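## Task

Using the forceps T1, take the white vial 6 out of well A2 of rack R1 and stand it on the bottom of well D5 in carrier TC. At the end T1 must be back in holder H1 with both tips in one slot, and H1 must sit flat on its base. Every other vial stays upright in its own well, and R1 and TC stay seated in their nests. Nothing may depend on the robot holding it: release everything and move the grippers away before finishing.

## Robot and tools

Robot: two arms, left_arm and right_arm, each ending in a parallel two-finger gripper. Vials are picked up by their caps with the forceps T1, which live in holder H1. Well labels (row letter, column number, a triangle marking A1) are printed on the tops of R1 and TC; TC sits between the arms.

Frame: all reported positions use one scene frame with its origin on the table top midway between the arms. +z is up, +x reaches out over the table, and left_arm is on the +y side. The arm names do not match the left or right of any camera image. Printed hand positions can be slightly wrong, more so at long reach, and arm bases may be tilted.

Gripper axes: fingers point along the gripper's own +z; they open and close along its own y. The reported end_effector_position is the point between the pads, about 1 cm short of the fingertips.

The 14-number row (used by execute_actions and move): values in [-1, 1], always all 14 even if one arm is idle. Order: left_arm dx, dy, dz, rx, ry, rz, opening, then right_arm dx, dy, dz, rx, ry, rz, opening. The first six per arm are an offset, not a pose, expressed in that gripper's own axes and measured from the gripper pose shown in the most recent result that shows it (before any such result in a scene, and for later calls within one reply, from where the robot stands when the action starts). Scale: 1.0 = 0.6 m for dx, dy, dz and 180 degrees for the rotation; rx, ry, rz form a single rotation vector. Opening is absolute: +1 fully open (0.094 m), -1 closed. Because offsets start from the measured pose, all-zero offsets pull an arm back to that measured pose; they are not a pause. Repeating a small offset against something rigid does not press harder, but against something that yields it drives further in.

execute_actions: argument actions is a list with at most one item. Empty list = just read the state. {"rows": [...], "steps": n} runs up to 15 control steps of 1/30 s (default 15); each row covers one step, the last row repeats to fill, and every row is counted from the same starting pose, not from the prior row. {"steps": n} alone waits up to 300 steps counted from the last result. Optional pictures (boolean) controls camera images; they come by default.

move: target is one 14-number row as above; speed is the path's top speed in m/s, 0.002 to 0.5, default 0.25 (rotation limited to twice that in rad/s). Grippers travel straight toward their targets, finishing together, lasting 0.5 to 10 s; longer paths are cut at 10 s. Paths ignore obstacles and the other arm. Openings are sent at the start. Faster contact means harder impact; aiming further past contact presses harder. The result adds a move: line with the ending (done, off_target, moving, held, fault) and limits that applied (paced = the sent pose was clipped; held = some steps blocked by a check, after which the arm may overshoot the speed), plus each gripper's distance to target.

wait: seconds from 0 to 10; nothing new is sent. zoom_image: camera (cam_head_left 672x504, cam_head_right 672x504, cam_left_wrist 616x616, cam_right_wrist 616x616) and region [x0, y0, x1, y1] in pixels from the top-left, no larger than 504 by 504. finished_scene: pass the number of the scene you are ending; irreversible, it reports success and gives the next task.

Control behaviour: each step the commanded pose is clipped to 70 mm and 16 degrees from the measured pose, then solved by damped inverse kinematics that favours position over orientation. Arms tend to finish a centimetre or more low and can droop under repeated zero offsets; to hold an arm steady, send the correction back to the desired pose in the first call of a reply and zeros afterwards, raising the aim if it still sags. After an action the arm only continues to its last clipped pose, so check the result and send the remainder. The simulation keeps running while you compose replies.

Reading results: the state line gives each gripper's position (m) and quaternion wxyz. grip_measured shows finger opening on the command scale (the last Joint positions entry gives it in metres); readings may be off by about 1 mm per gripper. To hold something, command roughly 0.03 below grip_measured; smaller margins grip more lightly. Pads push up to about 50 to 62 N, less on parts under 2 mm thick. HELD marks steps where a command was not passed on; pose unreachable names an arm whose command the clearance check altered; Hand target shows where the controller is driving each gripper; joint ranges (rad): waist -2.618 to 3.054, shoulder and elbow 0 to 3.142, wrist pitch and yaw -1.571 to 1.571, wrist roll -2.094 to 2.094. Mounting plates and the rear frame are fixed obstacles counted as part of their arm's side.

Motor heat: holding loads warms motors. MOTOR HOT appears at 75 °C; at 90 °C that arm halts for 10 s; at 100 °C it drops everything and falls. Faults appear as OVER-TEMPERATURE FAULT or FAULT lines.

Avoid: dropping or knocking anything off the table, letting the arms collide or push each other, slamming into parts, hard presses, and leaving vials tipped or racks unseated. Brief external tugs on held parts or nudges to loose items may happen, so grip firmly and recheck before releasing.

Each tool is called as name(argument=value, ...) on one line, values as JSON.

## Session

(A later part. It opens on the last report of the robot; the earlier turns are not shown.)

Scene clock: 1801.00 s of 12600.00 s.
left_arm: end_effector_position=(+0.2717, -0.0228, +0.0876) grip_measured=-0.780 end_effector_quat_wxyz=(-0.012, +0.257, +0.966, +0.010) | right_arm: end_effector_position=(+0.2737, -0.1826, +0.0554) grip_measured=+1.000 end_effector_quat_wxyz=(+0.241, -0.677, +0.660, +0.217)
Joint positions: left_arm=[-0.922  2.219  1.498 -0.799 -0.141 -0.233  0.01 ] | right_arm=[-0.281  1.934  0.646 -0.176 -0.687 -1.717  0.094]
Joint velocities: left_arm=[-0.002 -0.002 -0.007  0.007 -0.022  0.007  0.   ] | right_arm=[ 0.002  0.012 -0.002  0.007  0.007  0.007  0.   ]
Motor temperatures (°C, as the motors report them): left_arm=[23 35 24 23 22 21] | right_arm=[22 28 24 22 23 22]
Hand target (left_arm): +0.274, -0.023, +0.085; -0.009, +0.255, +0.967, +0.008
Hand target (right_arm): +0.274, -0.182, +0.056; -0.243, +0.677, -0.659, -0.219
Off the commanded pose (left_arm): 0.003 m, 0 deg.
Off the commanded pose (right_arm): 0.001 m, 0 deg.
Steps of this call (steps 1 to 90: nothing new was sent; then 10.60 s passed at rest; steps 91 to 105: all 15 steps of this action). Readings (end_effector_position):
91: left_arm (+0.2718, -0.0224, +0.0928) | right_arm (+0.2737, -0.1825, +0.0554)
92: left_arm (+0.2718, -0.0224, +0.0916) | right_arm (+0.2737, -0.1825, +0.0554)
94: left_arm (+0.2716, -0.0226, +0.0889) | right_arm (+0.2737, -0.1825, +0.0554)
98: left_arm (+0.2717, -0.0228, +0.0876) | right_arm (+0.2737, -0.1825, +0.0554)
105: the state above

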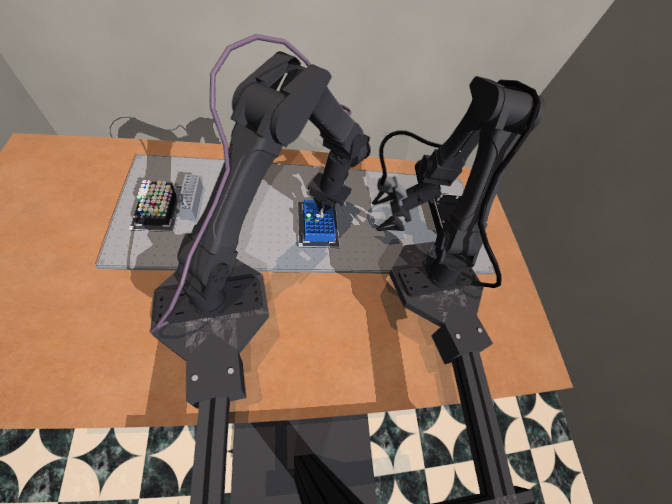

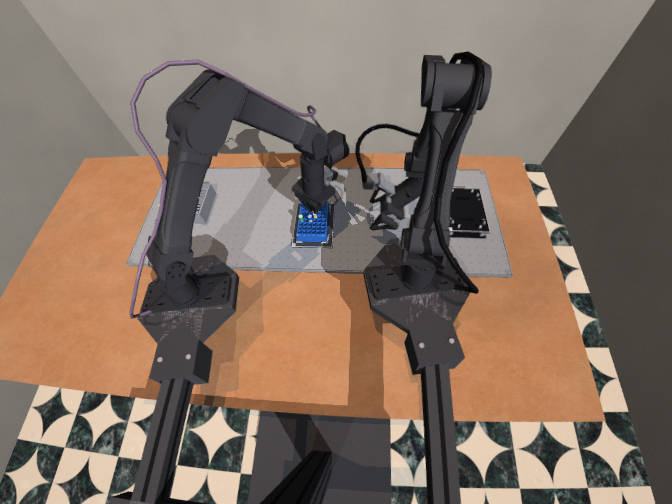

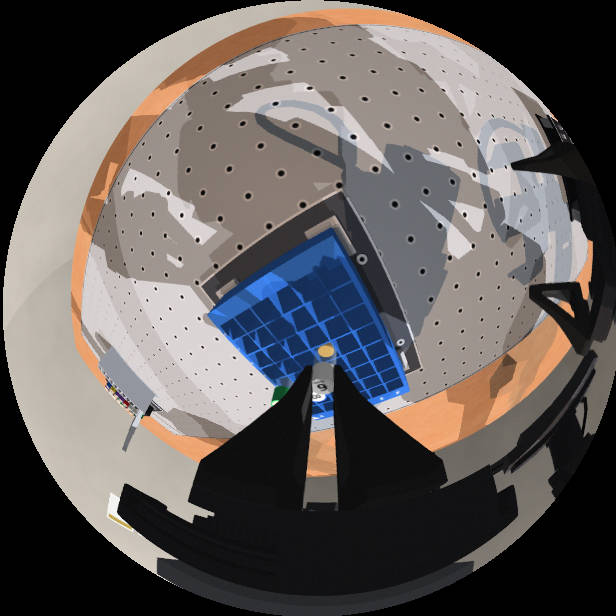

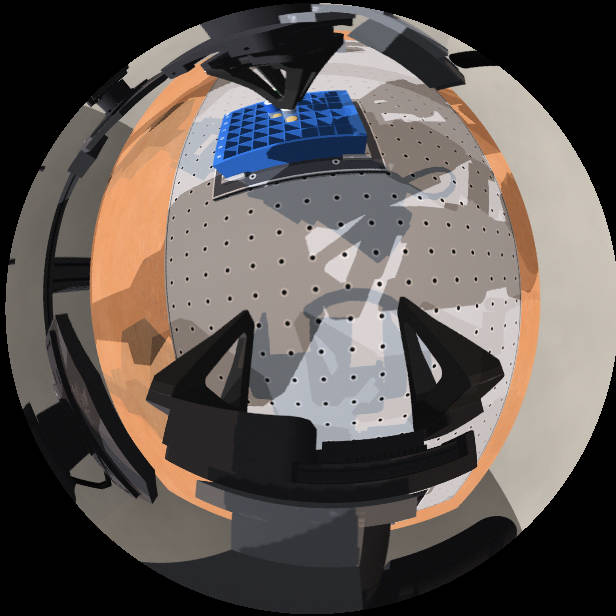

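move(target=[0, 0, 0, 0, 0, 0.087, -0.8, -0.0017, 0, 0, 0, -0.002, 0, 1], speed=0.1)

zoom_image(camera="cam_left_wrist", region=[266, 320, 386, 440])

zoom_image(camera="cam_right_wrist", region=[258, 85, 318, 145])

Scene clock: 1855.93 s of 12600.00 s.
left_arm: end_effector_position=(+0.2717, -0.0228, +0.0876) grip_measured=-0.780 end_effector_quat_wxyz=(-0.013, +0.380, +0.925, +0.008) | right_arm: end_effector_position=(+0.2736, -0.1833, +0.0548) grip_measured=+1.000 end_effector_quat_wxyz=(+0.239, -0.678, +0.661, +0.216)
Joint positions: left_arm=[-0.922  2.219  1.498 -0.799 -0.141  0.028  0.01 ] | right_arm=[-0.281  1.934  0.646 -0.176 -0.682 -1.717  0.094]
Joint velocities: left_arm=[ 0.007  0.022 -0.012  0.066 -0.037  0.022  0.   ] | right_arm=[-0.012 -0.007  0.007 -0.007  0.007  0.022  0.   ]
Motor temperatures (°C, as the motors report them): left_arm=[23 35 24 23 22 21] | right_arm=[22 28 24 22 23 22]
Hand target (left_arm): +0.272, -0.023, +0.088; -0.013, +0.386, +0.922, +0.008
Hand target (right_arm): +0.274, -0.182, +0.056; -0.243, +0.677, -0.659, -0.219
Off the commanded pose (left_arm): 0.000 m, 1 deg.
Off the commanded pose (right_arm): 0.002 m, 1 deg.
After step 90, 50.17 s passed at rest.
move: done

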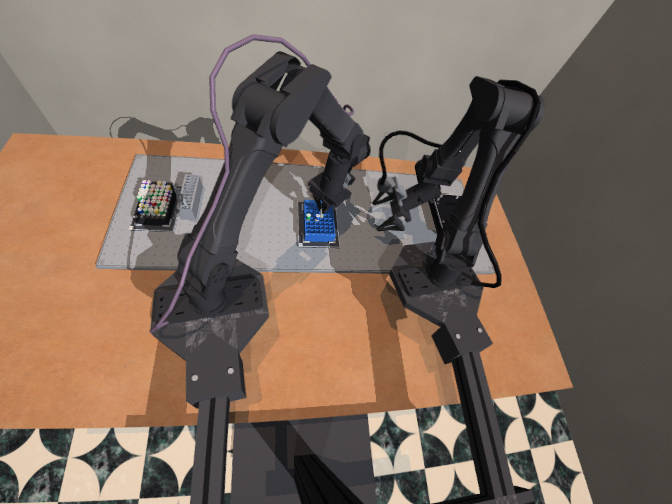

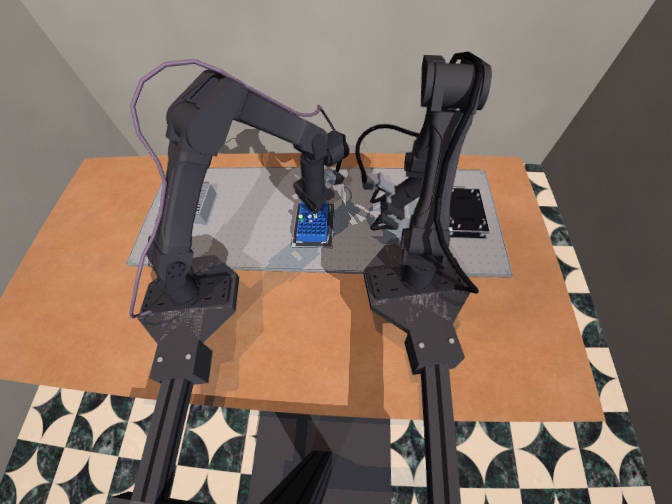

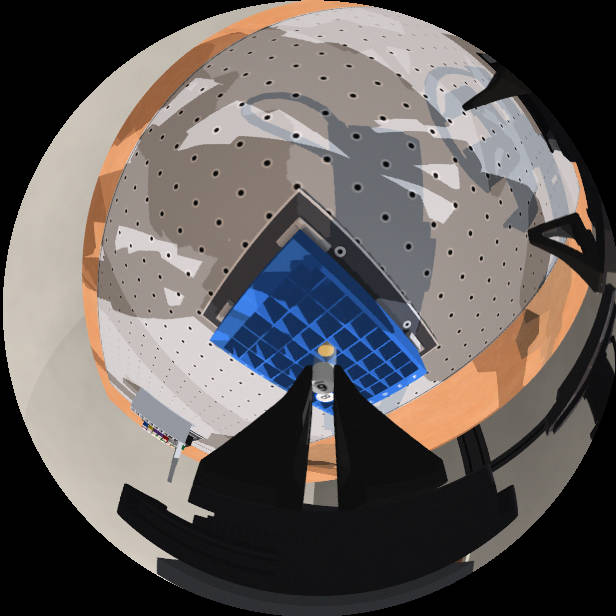

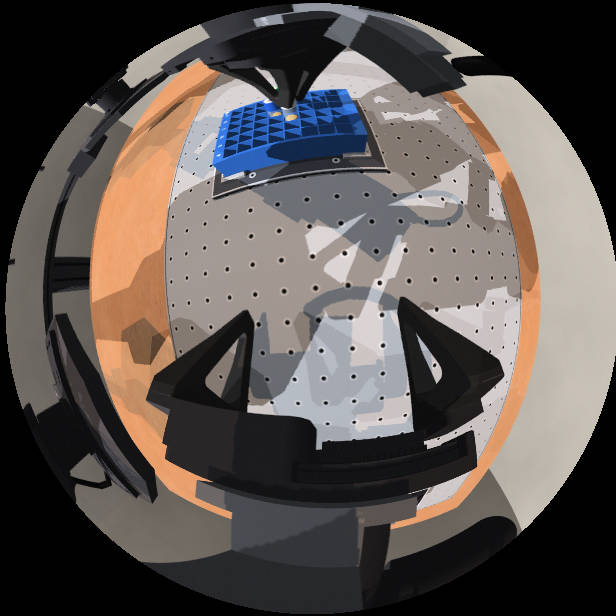

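Region (266, 320, 386, 440) of cam_left_wrist's 616x616 image, scaled by 4.200, with more detail than that image has.

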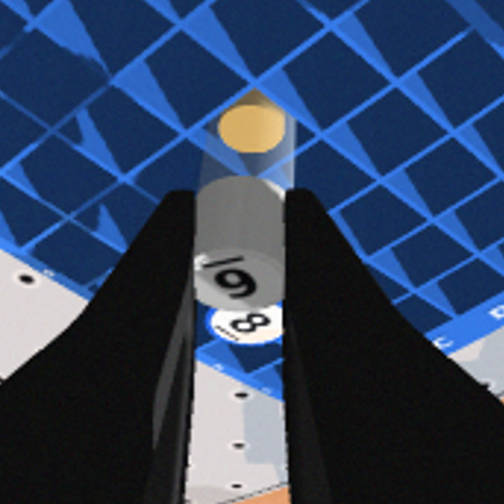

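Region (258, 85, 318, 145) of cam_right_wrist's 616x616 image, scaled by 8.400, with more detail than that image has.

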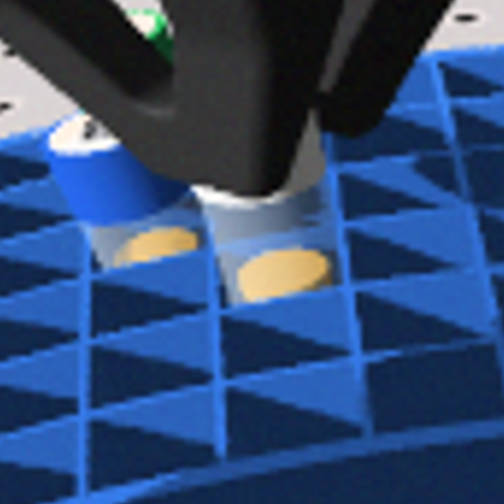

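execute_actions(actions=[{"rows": [[0.00378,0.00817,0.02334,0,0.00504,-0.00448,-0.8,-0.0017,0,0,0,-0.002,0,1],[0.00318,0.00072,0.02243,0,0.00504,-0.00098,-0.8,-0.0017,0,0,0,-0.002,0,1],[-0.00405,0.00234,0.00909,0,-0.00221,-0.00186,-0.8,-0.0017,0,0,0,-0.002,0,1],[-0.00375,0.00226,0.00976,0,-0.00189,-0.00182,-0.8,-0.0017,0,0,0,-0.002,0,1]], "steps": 15}])

zoom_image(camera="cam_left_wrist", region=[266, 320, 386, 440])

zoom_image(camera="cam_right_wrist", region=[258, 85, 318, 145])

Scene clock: 1883.17 s of 12600.00 s.
left_arm: end_effector_position=(+0.2719, -0.0228, +0.0861) grip_measured=-0.780 end_effector_quat_wxyz=(-0.014, +0.381, +0.924, +0.008) | right_arm: end_effector_position=(+0.2736, -0.1833, +0.0548) grip_measured=+1.000 end_effector_quat_wxyz=(+0.239, -0.678, +0.661, +0.216)
Joint positions: left_arm=[-0.921  2.223  1.498 -0.795 -0.14   0.03   0.01 ] | right_arm=[-0.281  1.934  0.646 -0.176 -0.682 -1.717  0.094]
Joint velocities: left_arm=[-0.012 -0.007 -0.032  0.007 -0.007 -0.007 -0.001] | right_arm=[-0.002  0.002 -0.022  0.051  0.022  0.051  0.   ]
Motor temperatures (°C, as the motors report them): left_arm=[23 36 24 23 22 21] | right_arm=[22 28 24 21 23 22]
Hand target (left_arm): +0.274, -0.023, +0.082; -0.011, +0.378, +0.926, +0.007
Hand target (right_arm): +0.274, -0.182, +0.055; -0.241, +0.677, -0.660, -0.218
Off the commanded pose (left_arm): 0.005 m, 1 deg.
Off the commanded pose (right_arm): 0.001 m, 0 deg.
Steps of this call (steps 1 to 90: nothing new was sent; then 23.73 s passed at rest; steps 91 to 105: all 15 steps of this action). Readings (end_effector_position):
91: left_arm (+0.2716, -0.0224, +0.0868) | right_arm (+0.2736, -0.1833, +0.0548)
92: left_arm (+0.2715, -0.0224, +0.0862) | right_arm (+0.2736, -0.1833, +0.0548)
94: left_arm (+0.2717, -0.0226, +0.0861) | right_arm (+0.2736, -0.1833, +0.0548)
98: left_arm (+0.2719, -0.0228, +0.0861) | right_arm (+0.2736, -0.1833, +0.0548)
105: the state above

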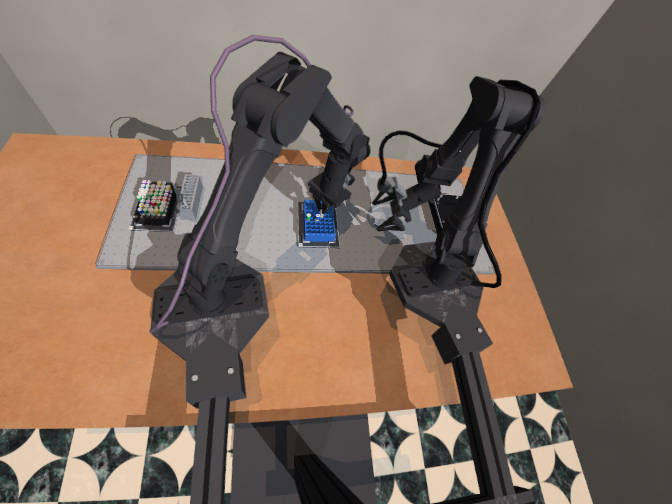

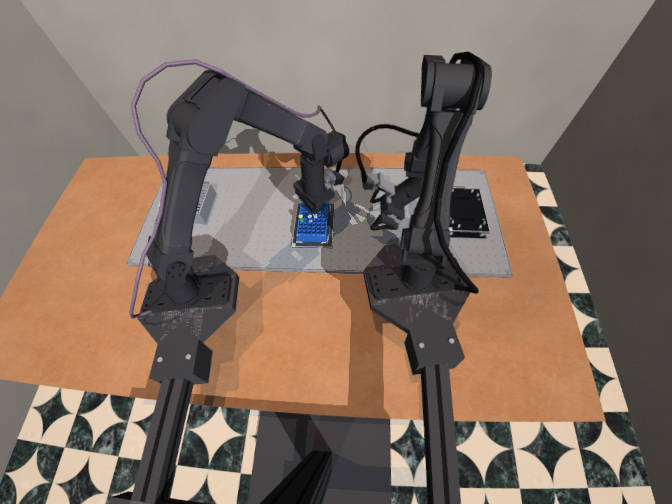

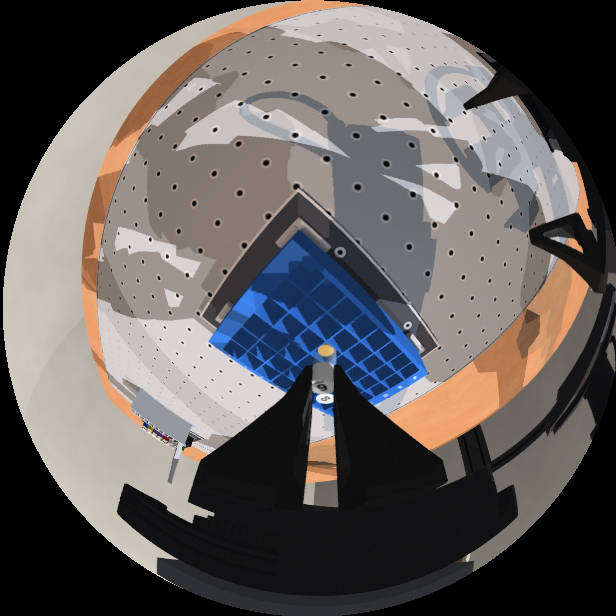

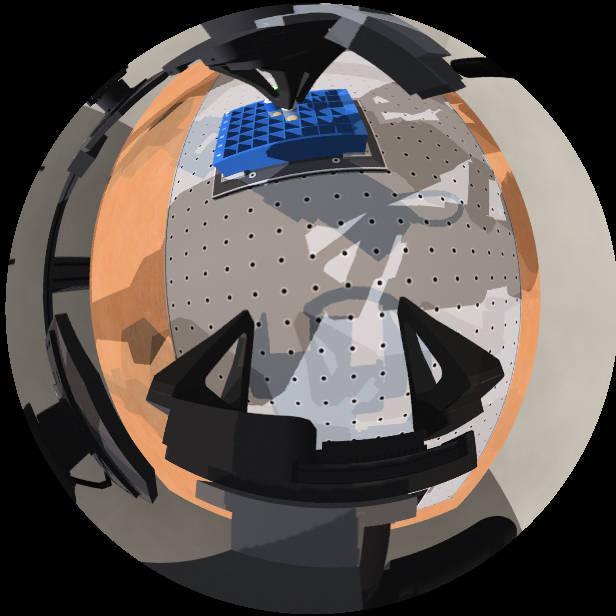

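Region (266, 320, 386, 440) of cam_left_wrist's 616x616 image, scaled by 4.200, with more detail than that image has.

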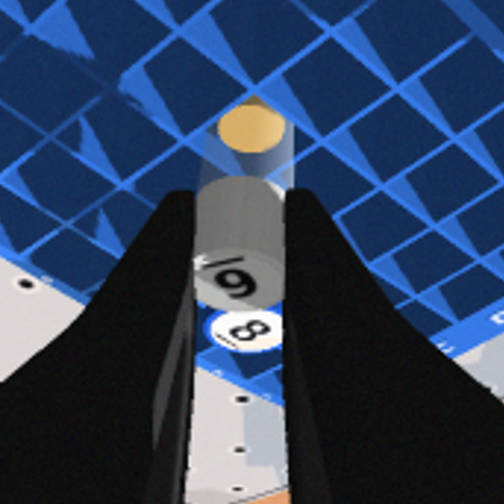

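Region (258, 85, 318, 145) of cam_right_wrist's 616x616 image, scaled by 8.400, with more detail than that image has.

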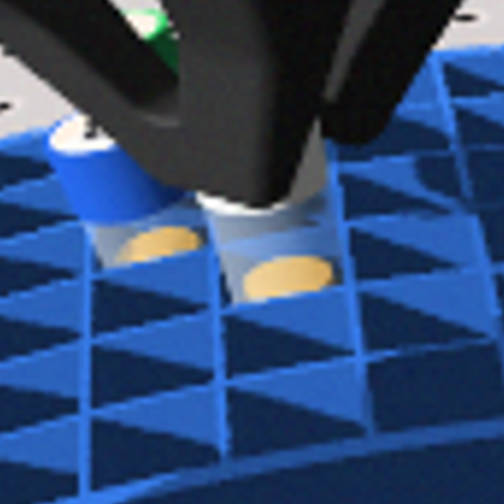

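execute_actions(actions=[{"rows": [[0,0,-0.002,0,0,0,-0.8,-0.0017,0,0,0,-0.002,0,1]], "steps": 6}])

zoom_image(camera="cam_head_left", region=[295, 190, 345, 240])

zoom_image(camera="cam_head_right", region=[288, 190, 338, 240])

zoom_image(camera="cam_right_wrist", region=[258, 85, 318, 145])

Scene clock: 1910.50 s of 12600.00 s.
left_arm: end_effector_position=(+0.2719, -0.0228, +0.0861) grip_measured=-0.780 end_effector_quat_wxyz=(-0.014, +0.381, +0.924, +0.008) | right_arm: end_effector_position=(+0.2736, -0.1833, +0.0548) grip_measured=+1.000 end_effector_quat_wxyz=(+0.239, -0.678, +0.661, +0.215)
Joint positions: left_arm=[-0.921  2.223  1.498 -0.795 -0.14   0.03   0.01 ] | right_arm=[-0.281  1.934  0.646 -0.176 -0.681 -1.717  0.094]
Joint velocities: left_arm=[-0.007 -0.017 -0.012 -0.037 -0.037 -0.007 -0.   ] | right_arm=[ 0.012 -0.012  0.002 -0.022 -0.037  0.007  0.   ]
Motor temperatures (°C, as the motors report them): left_arm=[23 35 24 23 22 21] | right_arm=[22 28 24 21 23 22]
Hand target (left_arm): +0.272, -0.023, +0.087; -0.014, +0.381, +0.924, +0.008
Hand target (right_arm): +0.274, -0.183, +0.055; -0.241, +0.677, -0.660, -0.218
Off the commanded pose (left_arm): 0.001 m, 0 deg.
Off the commanded pose (right_arm): 0.001 m, 0 deg.
Steps of this call (steps 1 to 90: nothing new was sent; then 24.13 s passed at rest; steps 91 to 96: all 6 steps of this action). Readings (end_effector_position):
91: left_arm (+0.2719, -0.0228, +0.0861) | right_arm (+0.2736, -0.1833, +0.0548)
92: left_arm (+0.2719, -0.0228, +0.0861) | right_arm (+0.2736, -0.1833, +0.0548)
94: left_arm (+0.2719, -0.0228, +0.0861) | right_arm (+0.2736, -0.1833, +0.0548)
96: the state above

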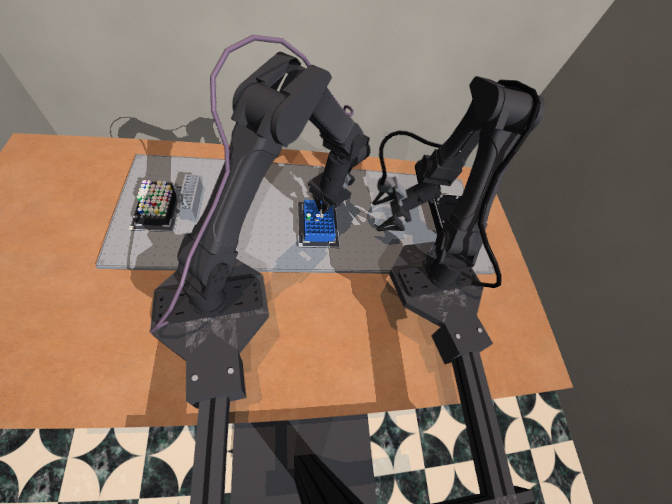

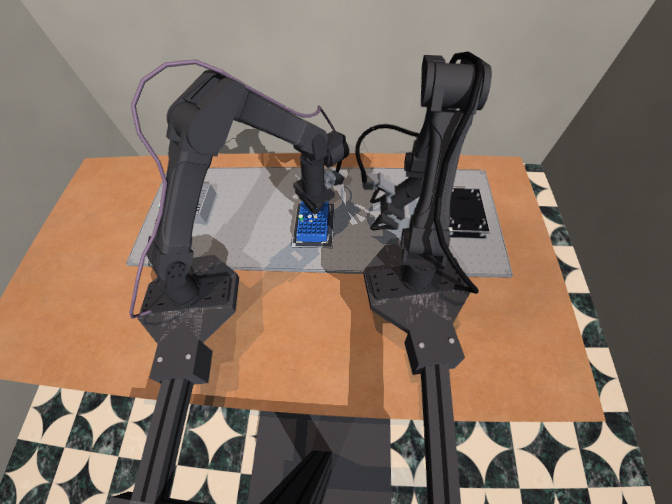

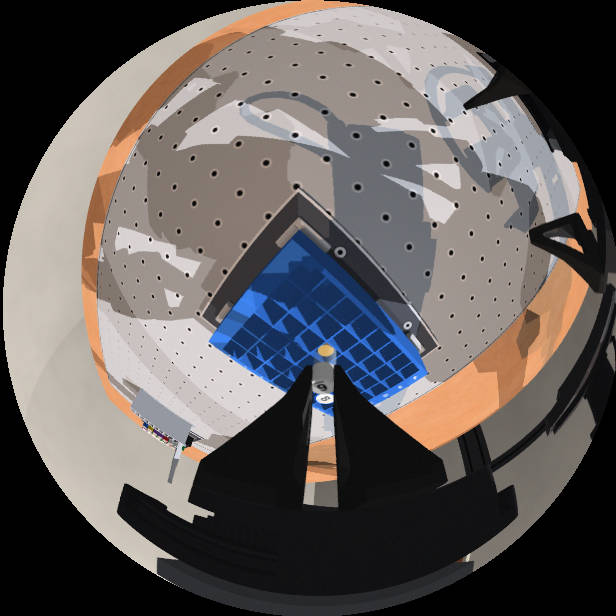

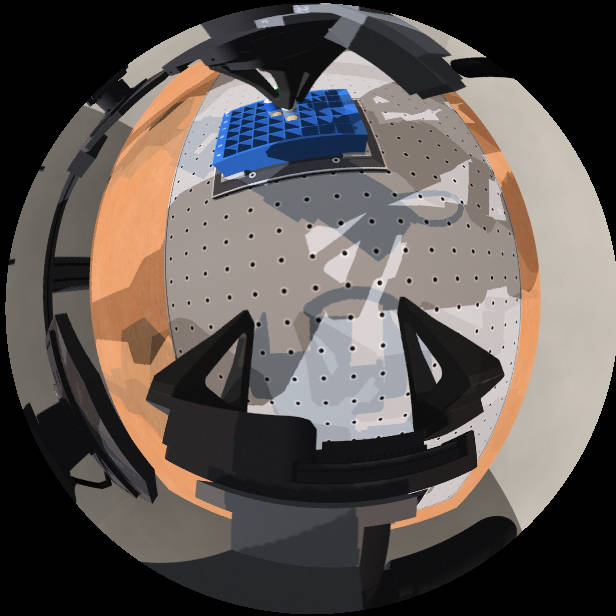

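Region (295, 190, 345, 240) of cam_head_left's 672x504 image, scaled by 10.080, with more detail than that image has.

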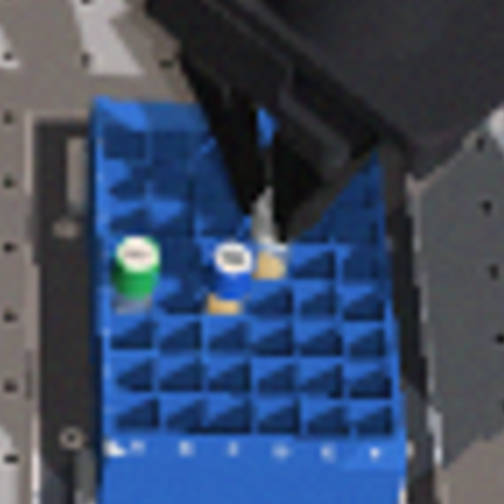

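Region (288, 190, 338, 240) of cam_head_right's 672x504 image, scaled by 10.080, with more detail than that image has.

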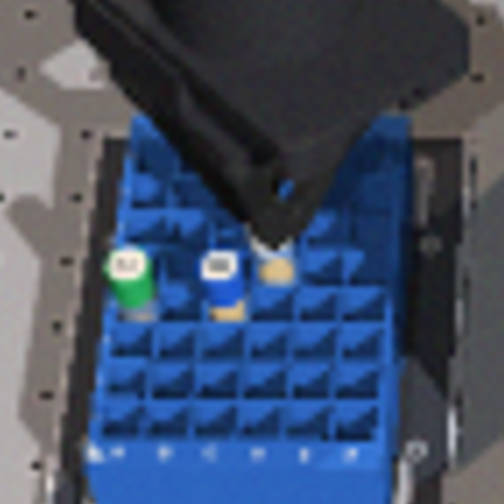

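Region (258, 85, 318, 145) of cam_right_wrist's 616x616 image, scaled by 8.400, with more detail than that image has.

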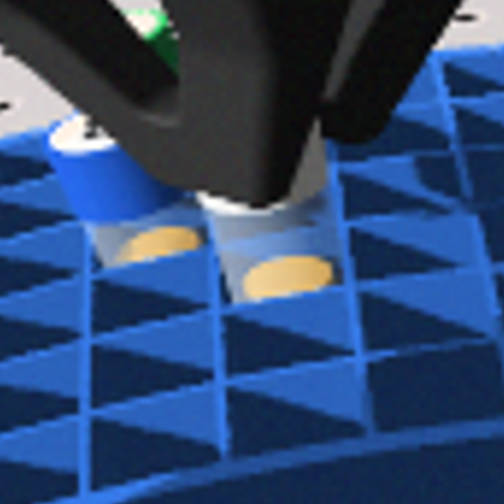

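execute_actions(actions=[{"rows": [[0,0,0,0,0,0,-0.79,-0.0017,0,0,0,-0.002,0,1],[0,0,0,0,0,0,-0.785,-0.0017,0,0,0,-0.002,0,1],[0,0,0,0,0,0,-0.78,-0.0017,0,0,0,-0.002,0,1],[0,0,0,0,0,0,-0.775,-0.0017,0,0,0,-0.002,0,1],[0,0,0,0,0,0,-0.77,-0.0017,0,0,0,-0.002,0,1]], "steps": 12}])

zoom_image(camera="cam_left_wrist", region=[266, 320, 386, 440])

zoom_image(camera="cam_right_wrist", region=[258, 85, 318, 145])

Scene clock: 1966.30 s of 12600.00 s.
left_arm: end_effector_position=(+0.2719, -0.0228, +0.0861) grip_measured=-0.763 end_effector_quat_wxyz=(-0.014, +0.381, +0.924, +0.008) | right_arm: end_effector_position=(+0.2736, -0.1834, +0.0548) grip_measured=+1.000 end_effector_quat_wxyz=(+0.239, -0.678, +0.661, +0.215)
Joint positions: left_arm=[-0.921  2.223  1.498 -0.795 -0.14   0.03   0.011] | right_arm=[-0.281  1.934  0.646 -0.176 -0.681 -1.717  0.094]
Joint velocities: left_arm=[-0.007 -0.022 -0.007  0.022  0.007 -0.007  0.   ] | right_arm=[ 0.012  0.012 -0.002  0.007 -0.007  0.022  0.   ]
Motor temperatures (°C, as the motors report them): left_arm=[23 36 24 23 22 21] | right_arm=[22 28 24 21 23 22]
Hand target (left_arm): +0.272, -0.023, +0.086; -0.014, +0.381, +0.924, +0.008
Hand target (right_arm): +0.274, -0.183, +0.055; -0.241, +0.677, -0.660, -0.217
Off the commanded pose (left_arm): 0.000 m, 0 deg.
Off the commanded pose (right_arm): 0.001 m, 0 deg.
Steps of this call (steps 1 to 90: nothing new was sent; then 52.40 s passed at rest; steps 91 to 102: all 12 steps of this action). Readings (end_effector_position):
91: left_arm (+0.2719, -0.0228, +0.0861) | right_arm (+0.2736, -0.1833, +0.0548)
92: left_arm (+0.2719, -0.0228, +0.0861) | right_arm (+0.2736, -0.1833, +0.0548)
94: left_arm (+0.2719, -0.0228, +0.0861) | right_arm (+0.2736, -0.1833, +0.0548)
98: left_arm (+0.2719, -0.0228, +0.0861) | right_arm (+0.2736, -0.1833, +0.0548)
102: the state above

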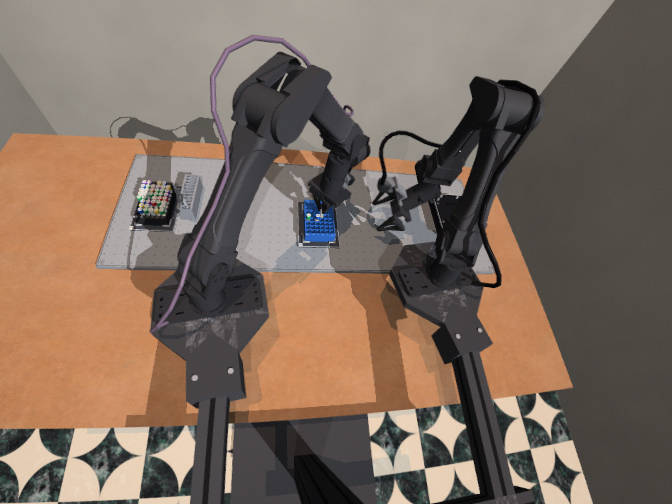

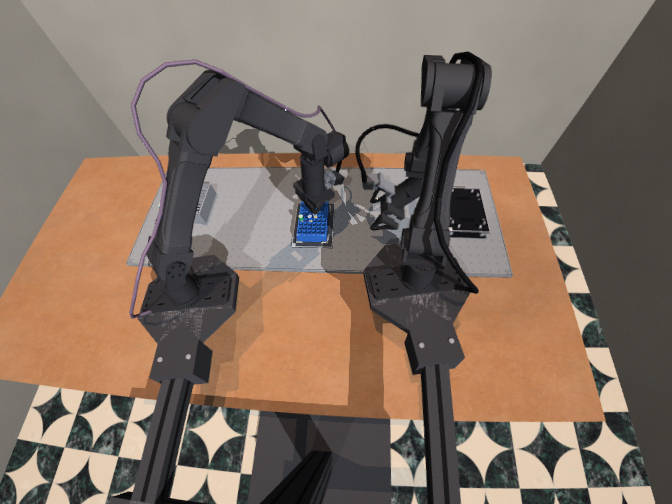

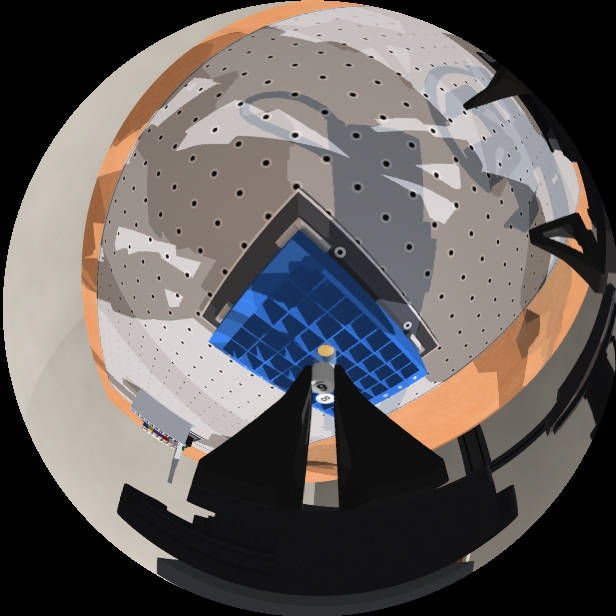

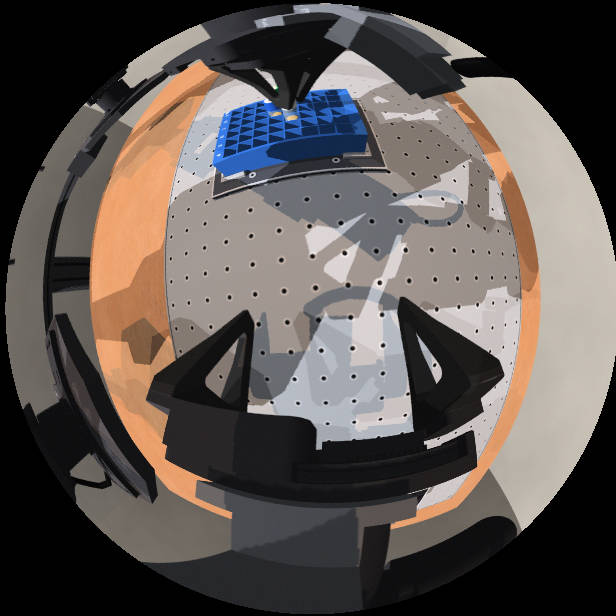

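Region (266, 320, 386, 440) of cam_left_wrist's 616x616 image, scaled by 4.200, with more detail than that image has.

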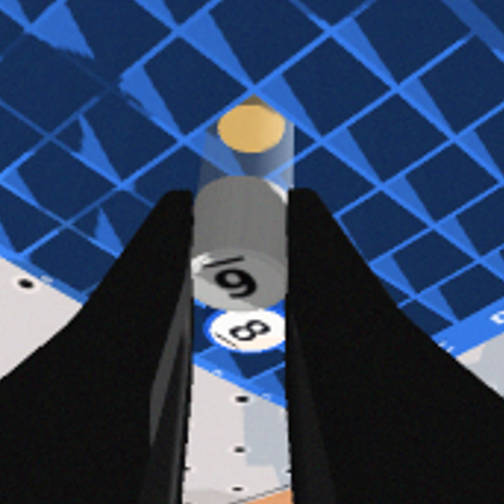

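Region (258, 85, 318, 145) of cam_right_wrist's 616x616 image, scaled by 8.400, with more detail than that image has.

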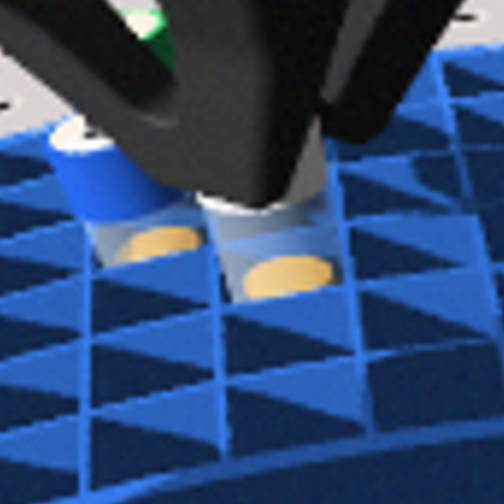

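execute_actions(actions=[{"rows": [[0.00414,-0.00267,0.02201,0,0.00599,0.00072,-0.77,-0.0017,0,0,0,-0.002,0,1],[0.00414,-0.00267,0.02201,0,0.00599,0.00072,-0.77,-0.0017,0,0,0,-0.002,0,1],[-0.00299,-0.00097,0.0080,0,-0.00126,-0.00015,-0.77,-0.0017,0,0,0,-0.002,0,1]], "steps": 12}])

zoom_image(camera="cam_left_wrist", region=[266, 320, 386, 440])

zoom_image(camera="cam_right_wrist", region=[258, 85, 318, 145])

Scene clock: 1977.30 s of 12600.00 s.
left_arm: end_effector_position=(+0.2718, -0.0229, +0.0843) grip_measured=-0.763 end_effector_quat_wxyz=(-0.014, +0.381, +0.924, +0.008) | right_arm: end_effector_position=(+0.2736, -0.1834, +0.0548) grip_measured=+1.000 end_effector_quat_wxyz=(+0.239, -0.678, +0.661, +0.215)
Joint positions: left_arm=[-0.921  2.227  1.498 -0.792 -0.14   0.03   0.011] | right_arm=[-0.281  1.934  0.646 -0.176 -0.681 -1.717  0.094]
Joint velocities: left_arm=[ 0.017 -0.002 -0.007 -0.022 -0.081  0.007  0.   ] | right_arm=[-0.007 -0.002 -0.007 -0.007 -0.037 -0.051  0.   ]
Motor temperatures (°C, as the motors report them): left_arm=[23 36 24 23 22 21] | right_arm=[22 28 24 21 23 22]
Hand target (left_arm): +0.273, -0.024, +0.081; -0.012, +0.381, +0.924, +0.007
Hand target (right_arm): +0.274, -0.183, +0.055; -0.241, +0.677, -0.660, -0.217
Off the commanded pose (left_arm): 0.004 m, 0 deg.
Off the commanded pose (right_arm): 0.001 m, 0 deg.
Steps of this call (steps 1 to 90: nothing new was sent; then 7.60 s passed at rest; steps 91 to 102: all 12 steps of this action). Readings (end_effector_position):
91: left_arm (+0.2716, -0.0226, +0.0854) | right_arm (+0.2736, -0.1834, +0.0548)
92: left_arm (+0.2713, -0.0224, +0.0846) | right_arm (+0.2736, -0.1834, +0.0548)
94: left_arm (+0.2717, -0.0228, +0.0843) | right_arm (+0.2736, -0.1834, +0.0548)
98: left_arm (+0.2718, -0.0229, +0.0843) | right_arm (+0.2736, -0.1834, +0.0548)
102: the state above

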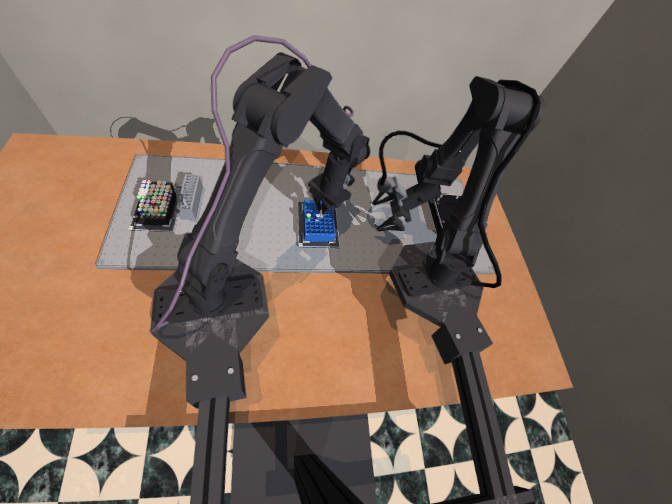

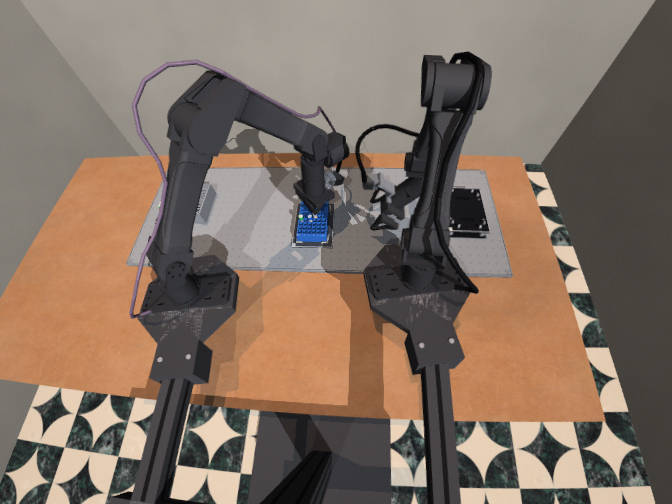

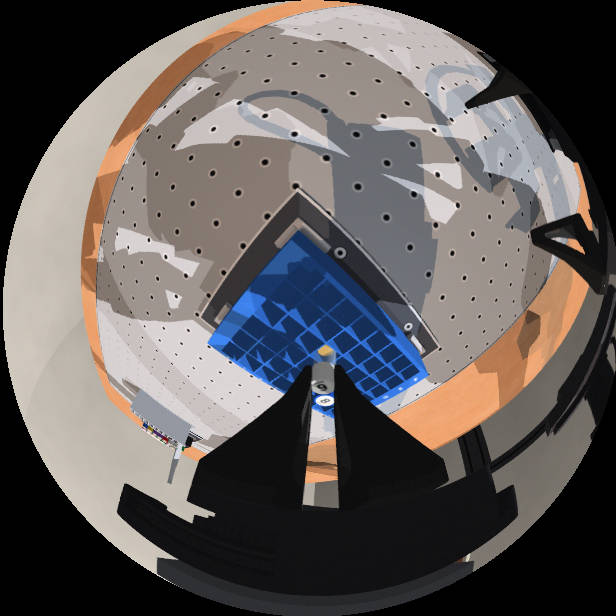

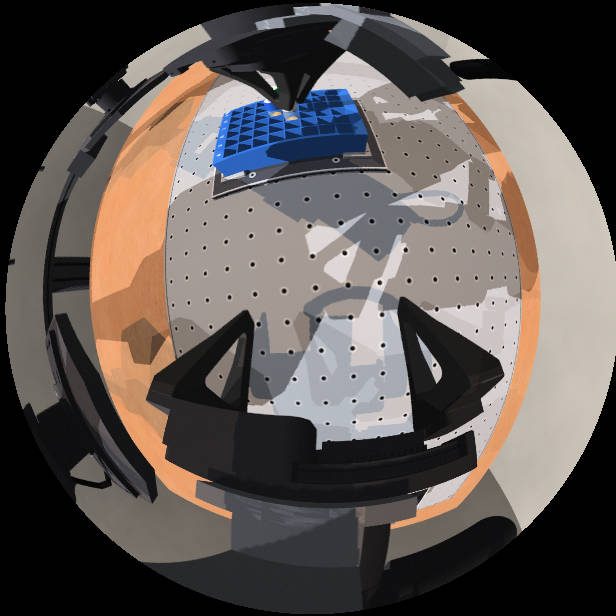

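Region (266, 320, 386, 440) of cam_left_wrist's 616x616 image, scaled by 4.200, with more detail than that image has.

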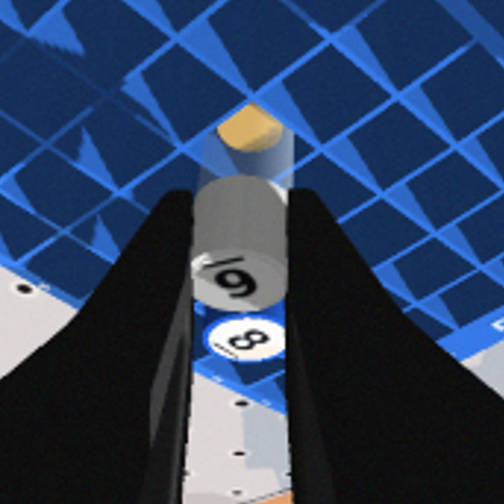

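Region (258, 85, 318, 145) of cam_right_wrist's 616x616 image, scaled by 8.400, with more detail than that image has.

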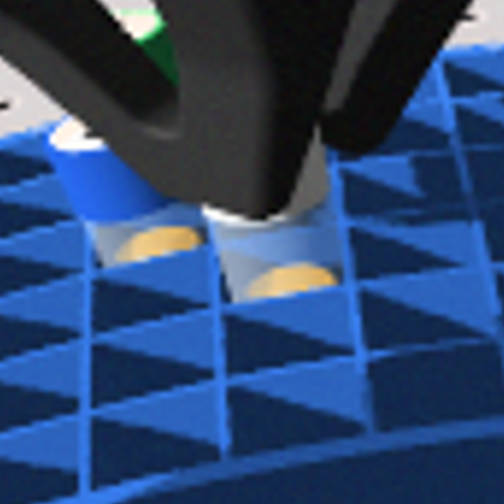

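execute_actions(actions=[])

Scene clock: 2004.60 s of 12600.00 s.
left_arm: end_effector_position=(+0.2718, -0.0229, +0.0843) grip_measured=-0.763 end_effector_quat_wxyz=(-0.014, +0.381, +0.924, +0.008) | right_arm: end_effector_position=(+0.2736, -0.1834, +0.0548) grip_measured=+1.000 end_effector_quat_wxyz=(+0.239, -0.678, +0.661, +0.215)
Joint positions: left_arm=[-0.921  2.227  1.498 -0.792 -0.14   0.03   0.011] | right_arm=[-0.281  1.934  0.646 -0.176 -0.681 -1.717  0.094]
Joint velocities: left_arm=[-0.012 -0.002  0.007  0.007 -0.037  0.066  0.   ] | right_arm=[ 0.007  0.012  0.012 -0.051 -0.037 -0.051  0.   ]
Motor temperatures (°C, as the motors report them): left_arm=[23 36 24 23 22 21] | right_arm=[22 28 24 21 23 22]
Hand target (left_arm): +0.273, -0.024, +0.081; -0.012, +0.381, +0.924, +0.007
Hand target (right_arm): +0.274, -0.183, +0.055; -0.241, +0.677, -0.660, -0.217
Off the commanded pose (left_arm): 0.004 m, 0 deg.
Off the commanded pose (right_arm): 0.001 m, 0 deg.
Steps of this call (steps 1 to 90: nothing new was sent; then 24.30 s passed at rest). Readings (end_effector_position):
1: left_arm (+0.2718, -0.0229, +0.0843) | right_arm (+0.2736, -0.1834, +0.0548)
2: left_arm (+0.2718, -0.0229, +0.0843) | right_arm (+0.2736, -0.1834, +0.0548)
4: left_arm (+0.2718, -0.0229, +0.0843) | right_arm (+0.2736, -0.1834, +0.0548)
8: left_arm (+0.2718, -0.0229, +0.0843) | right_arm (+0.2736, -0.1834, +0.0548)
90: the state above

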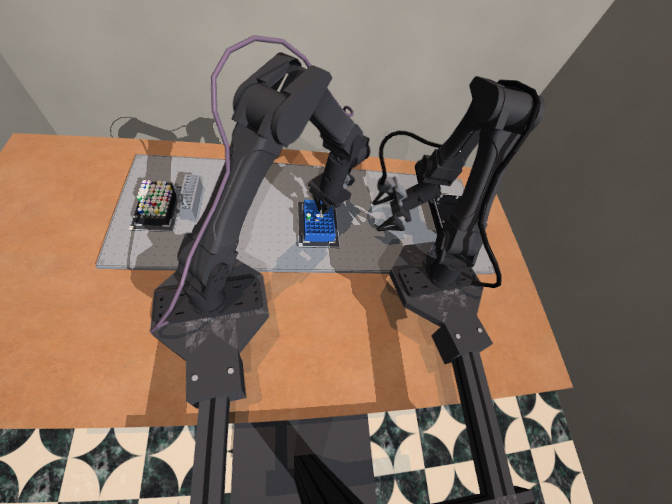

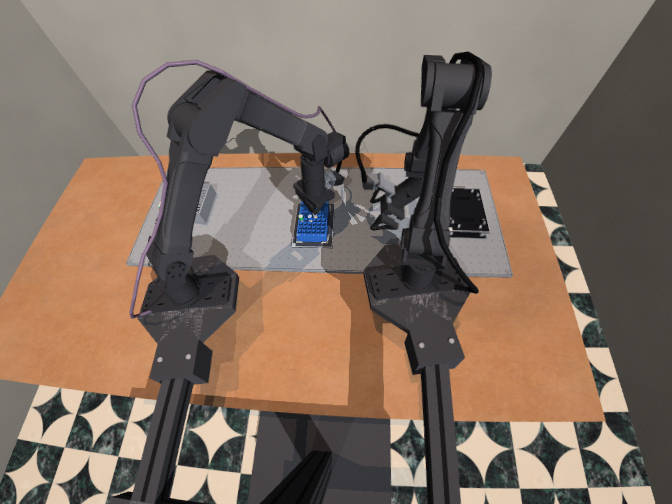

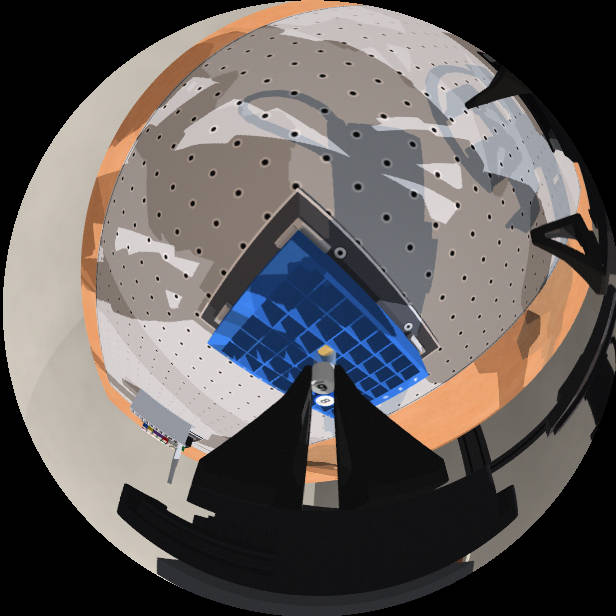

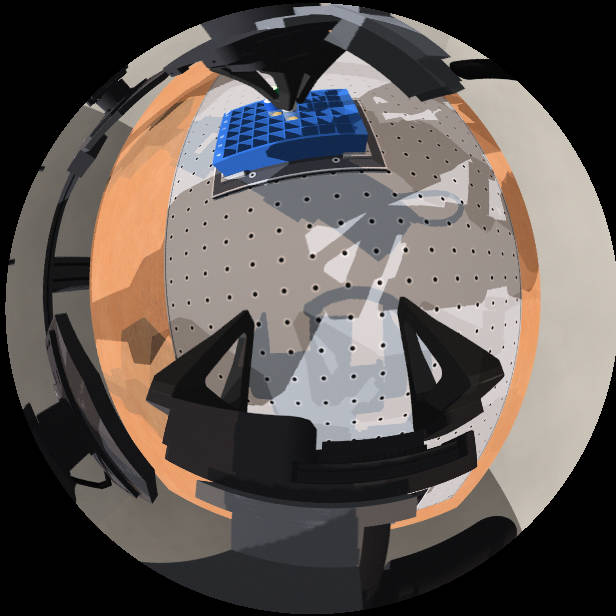

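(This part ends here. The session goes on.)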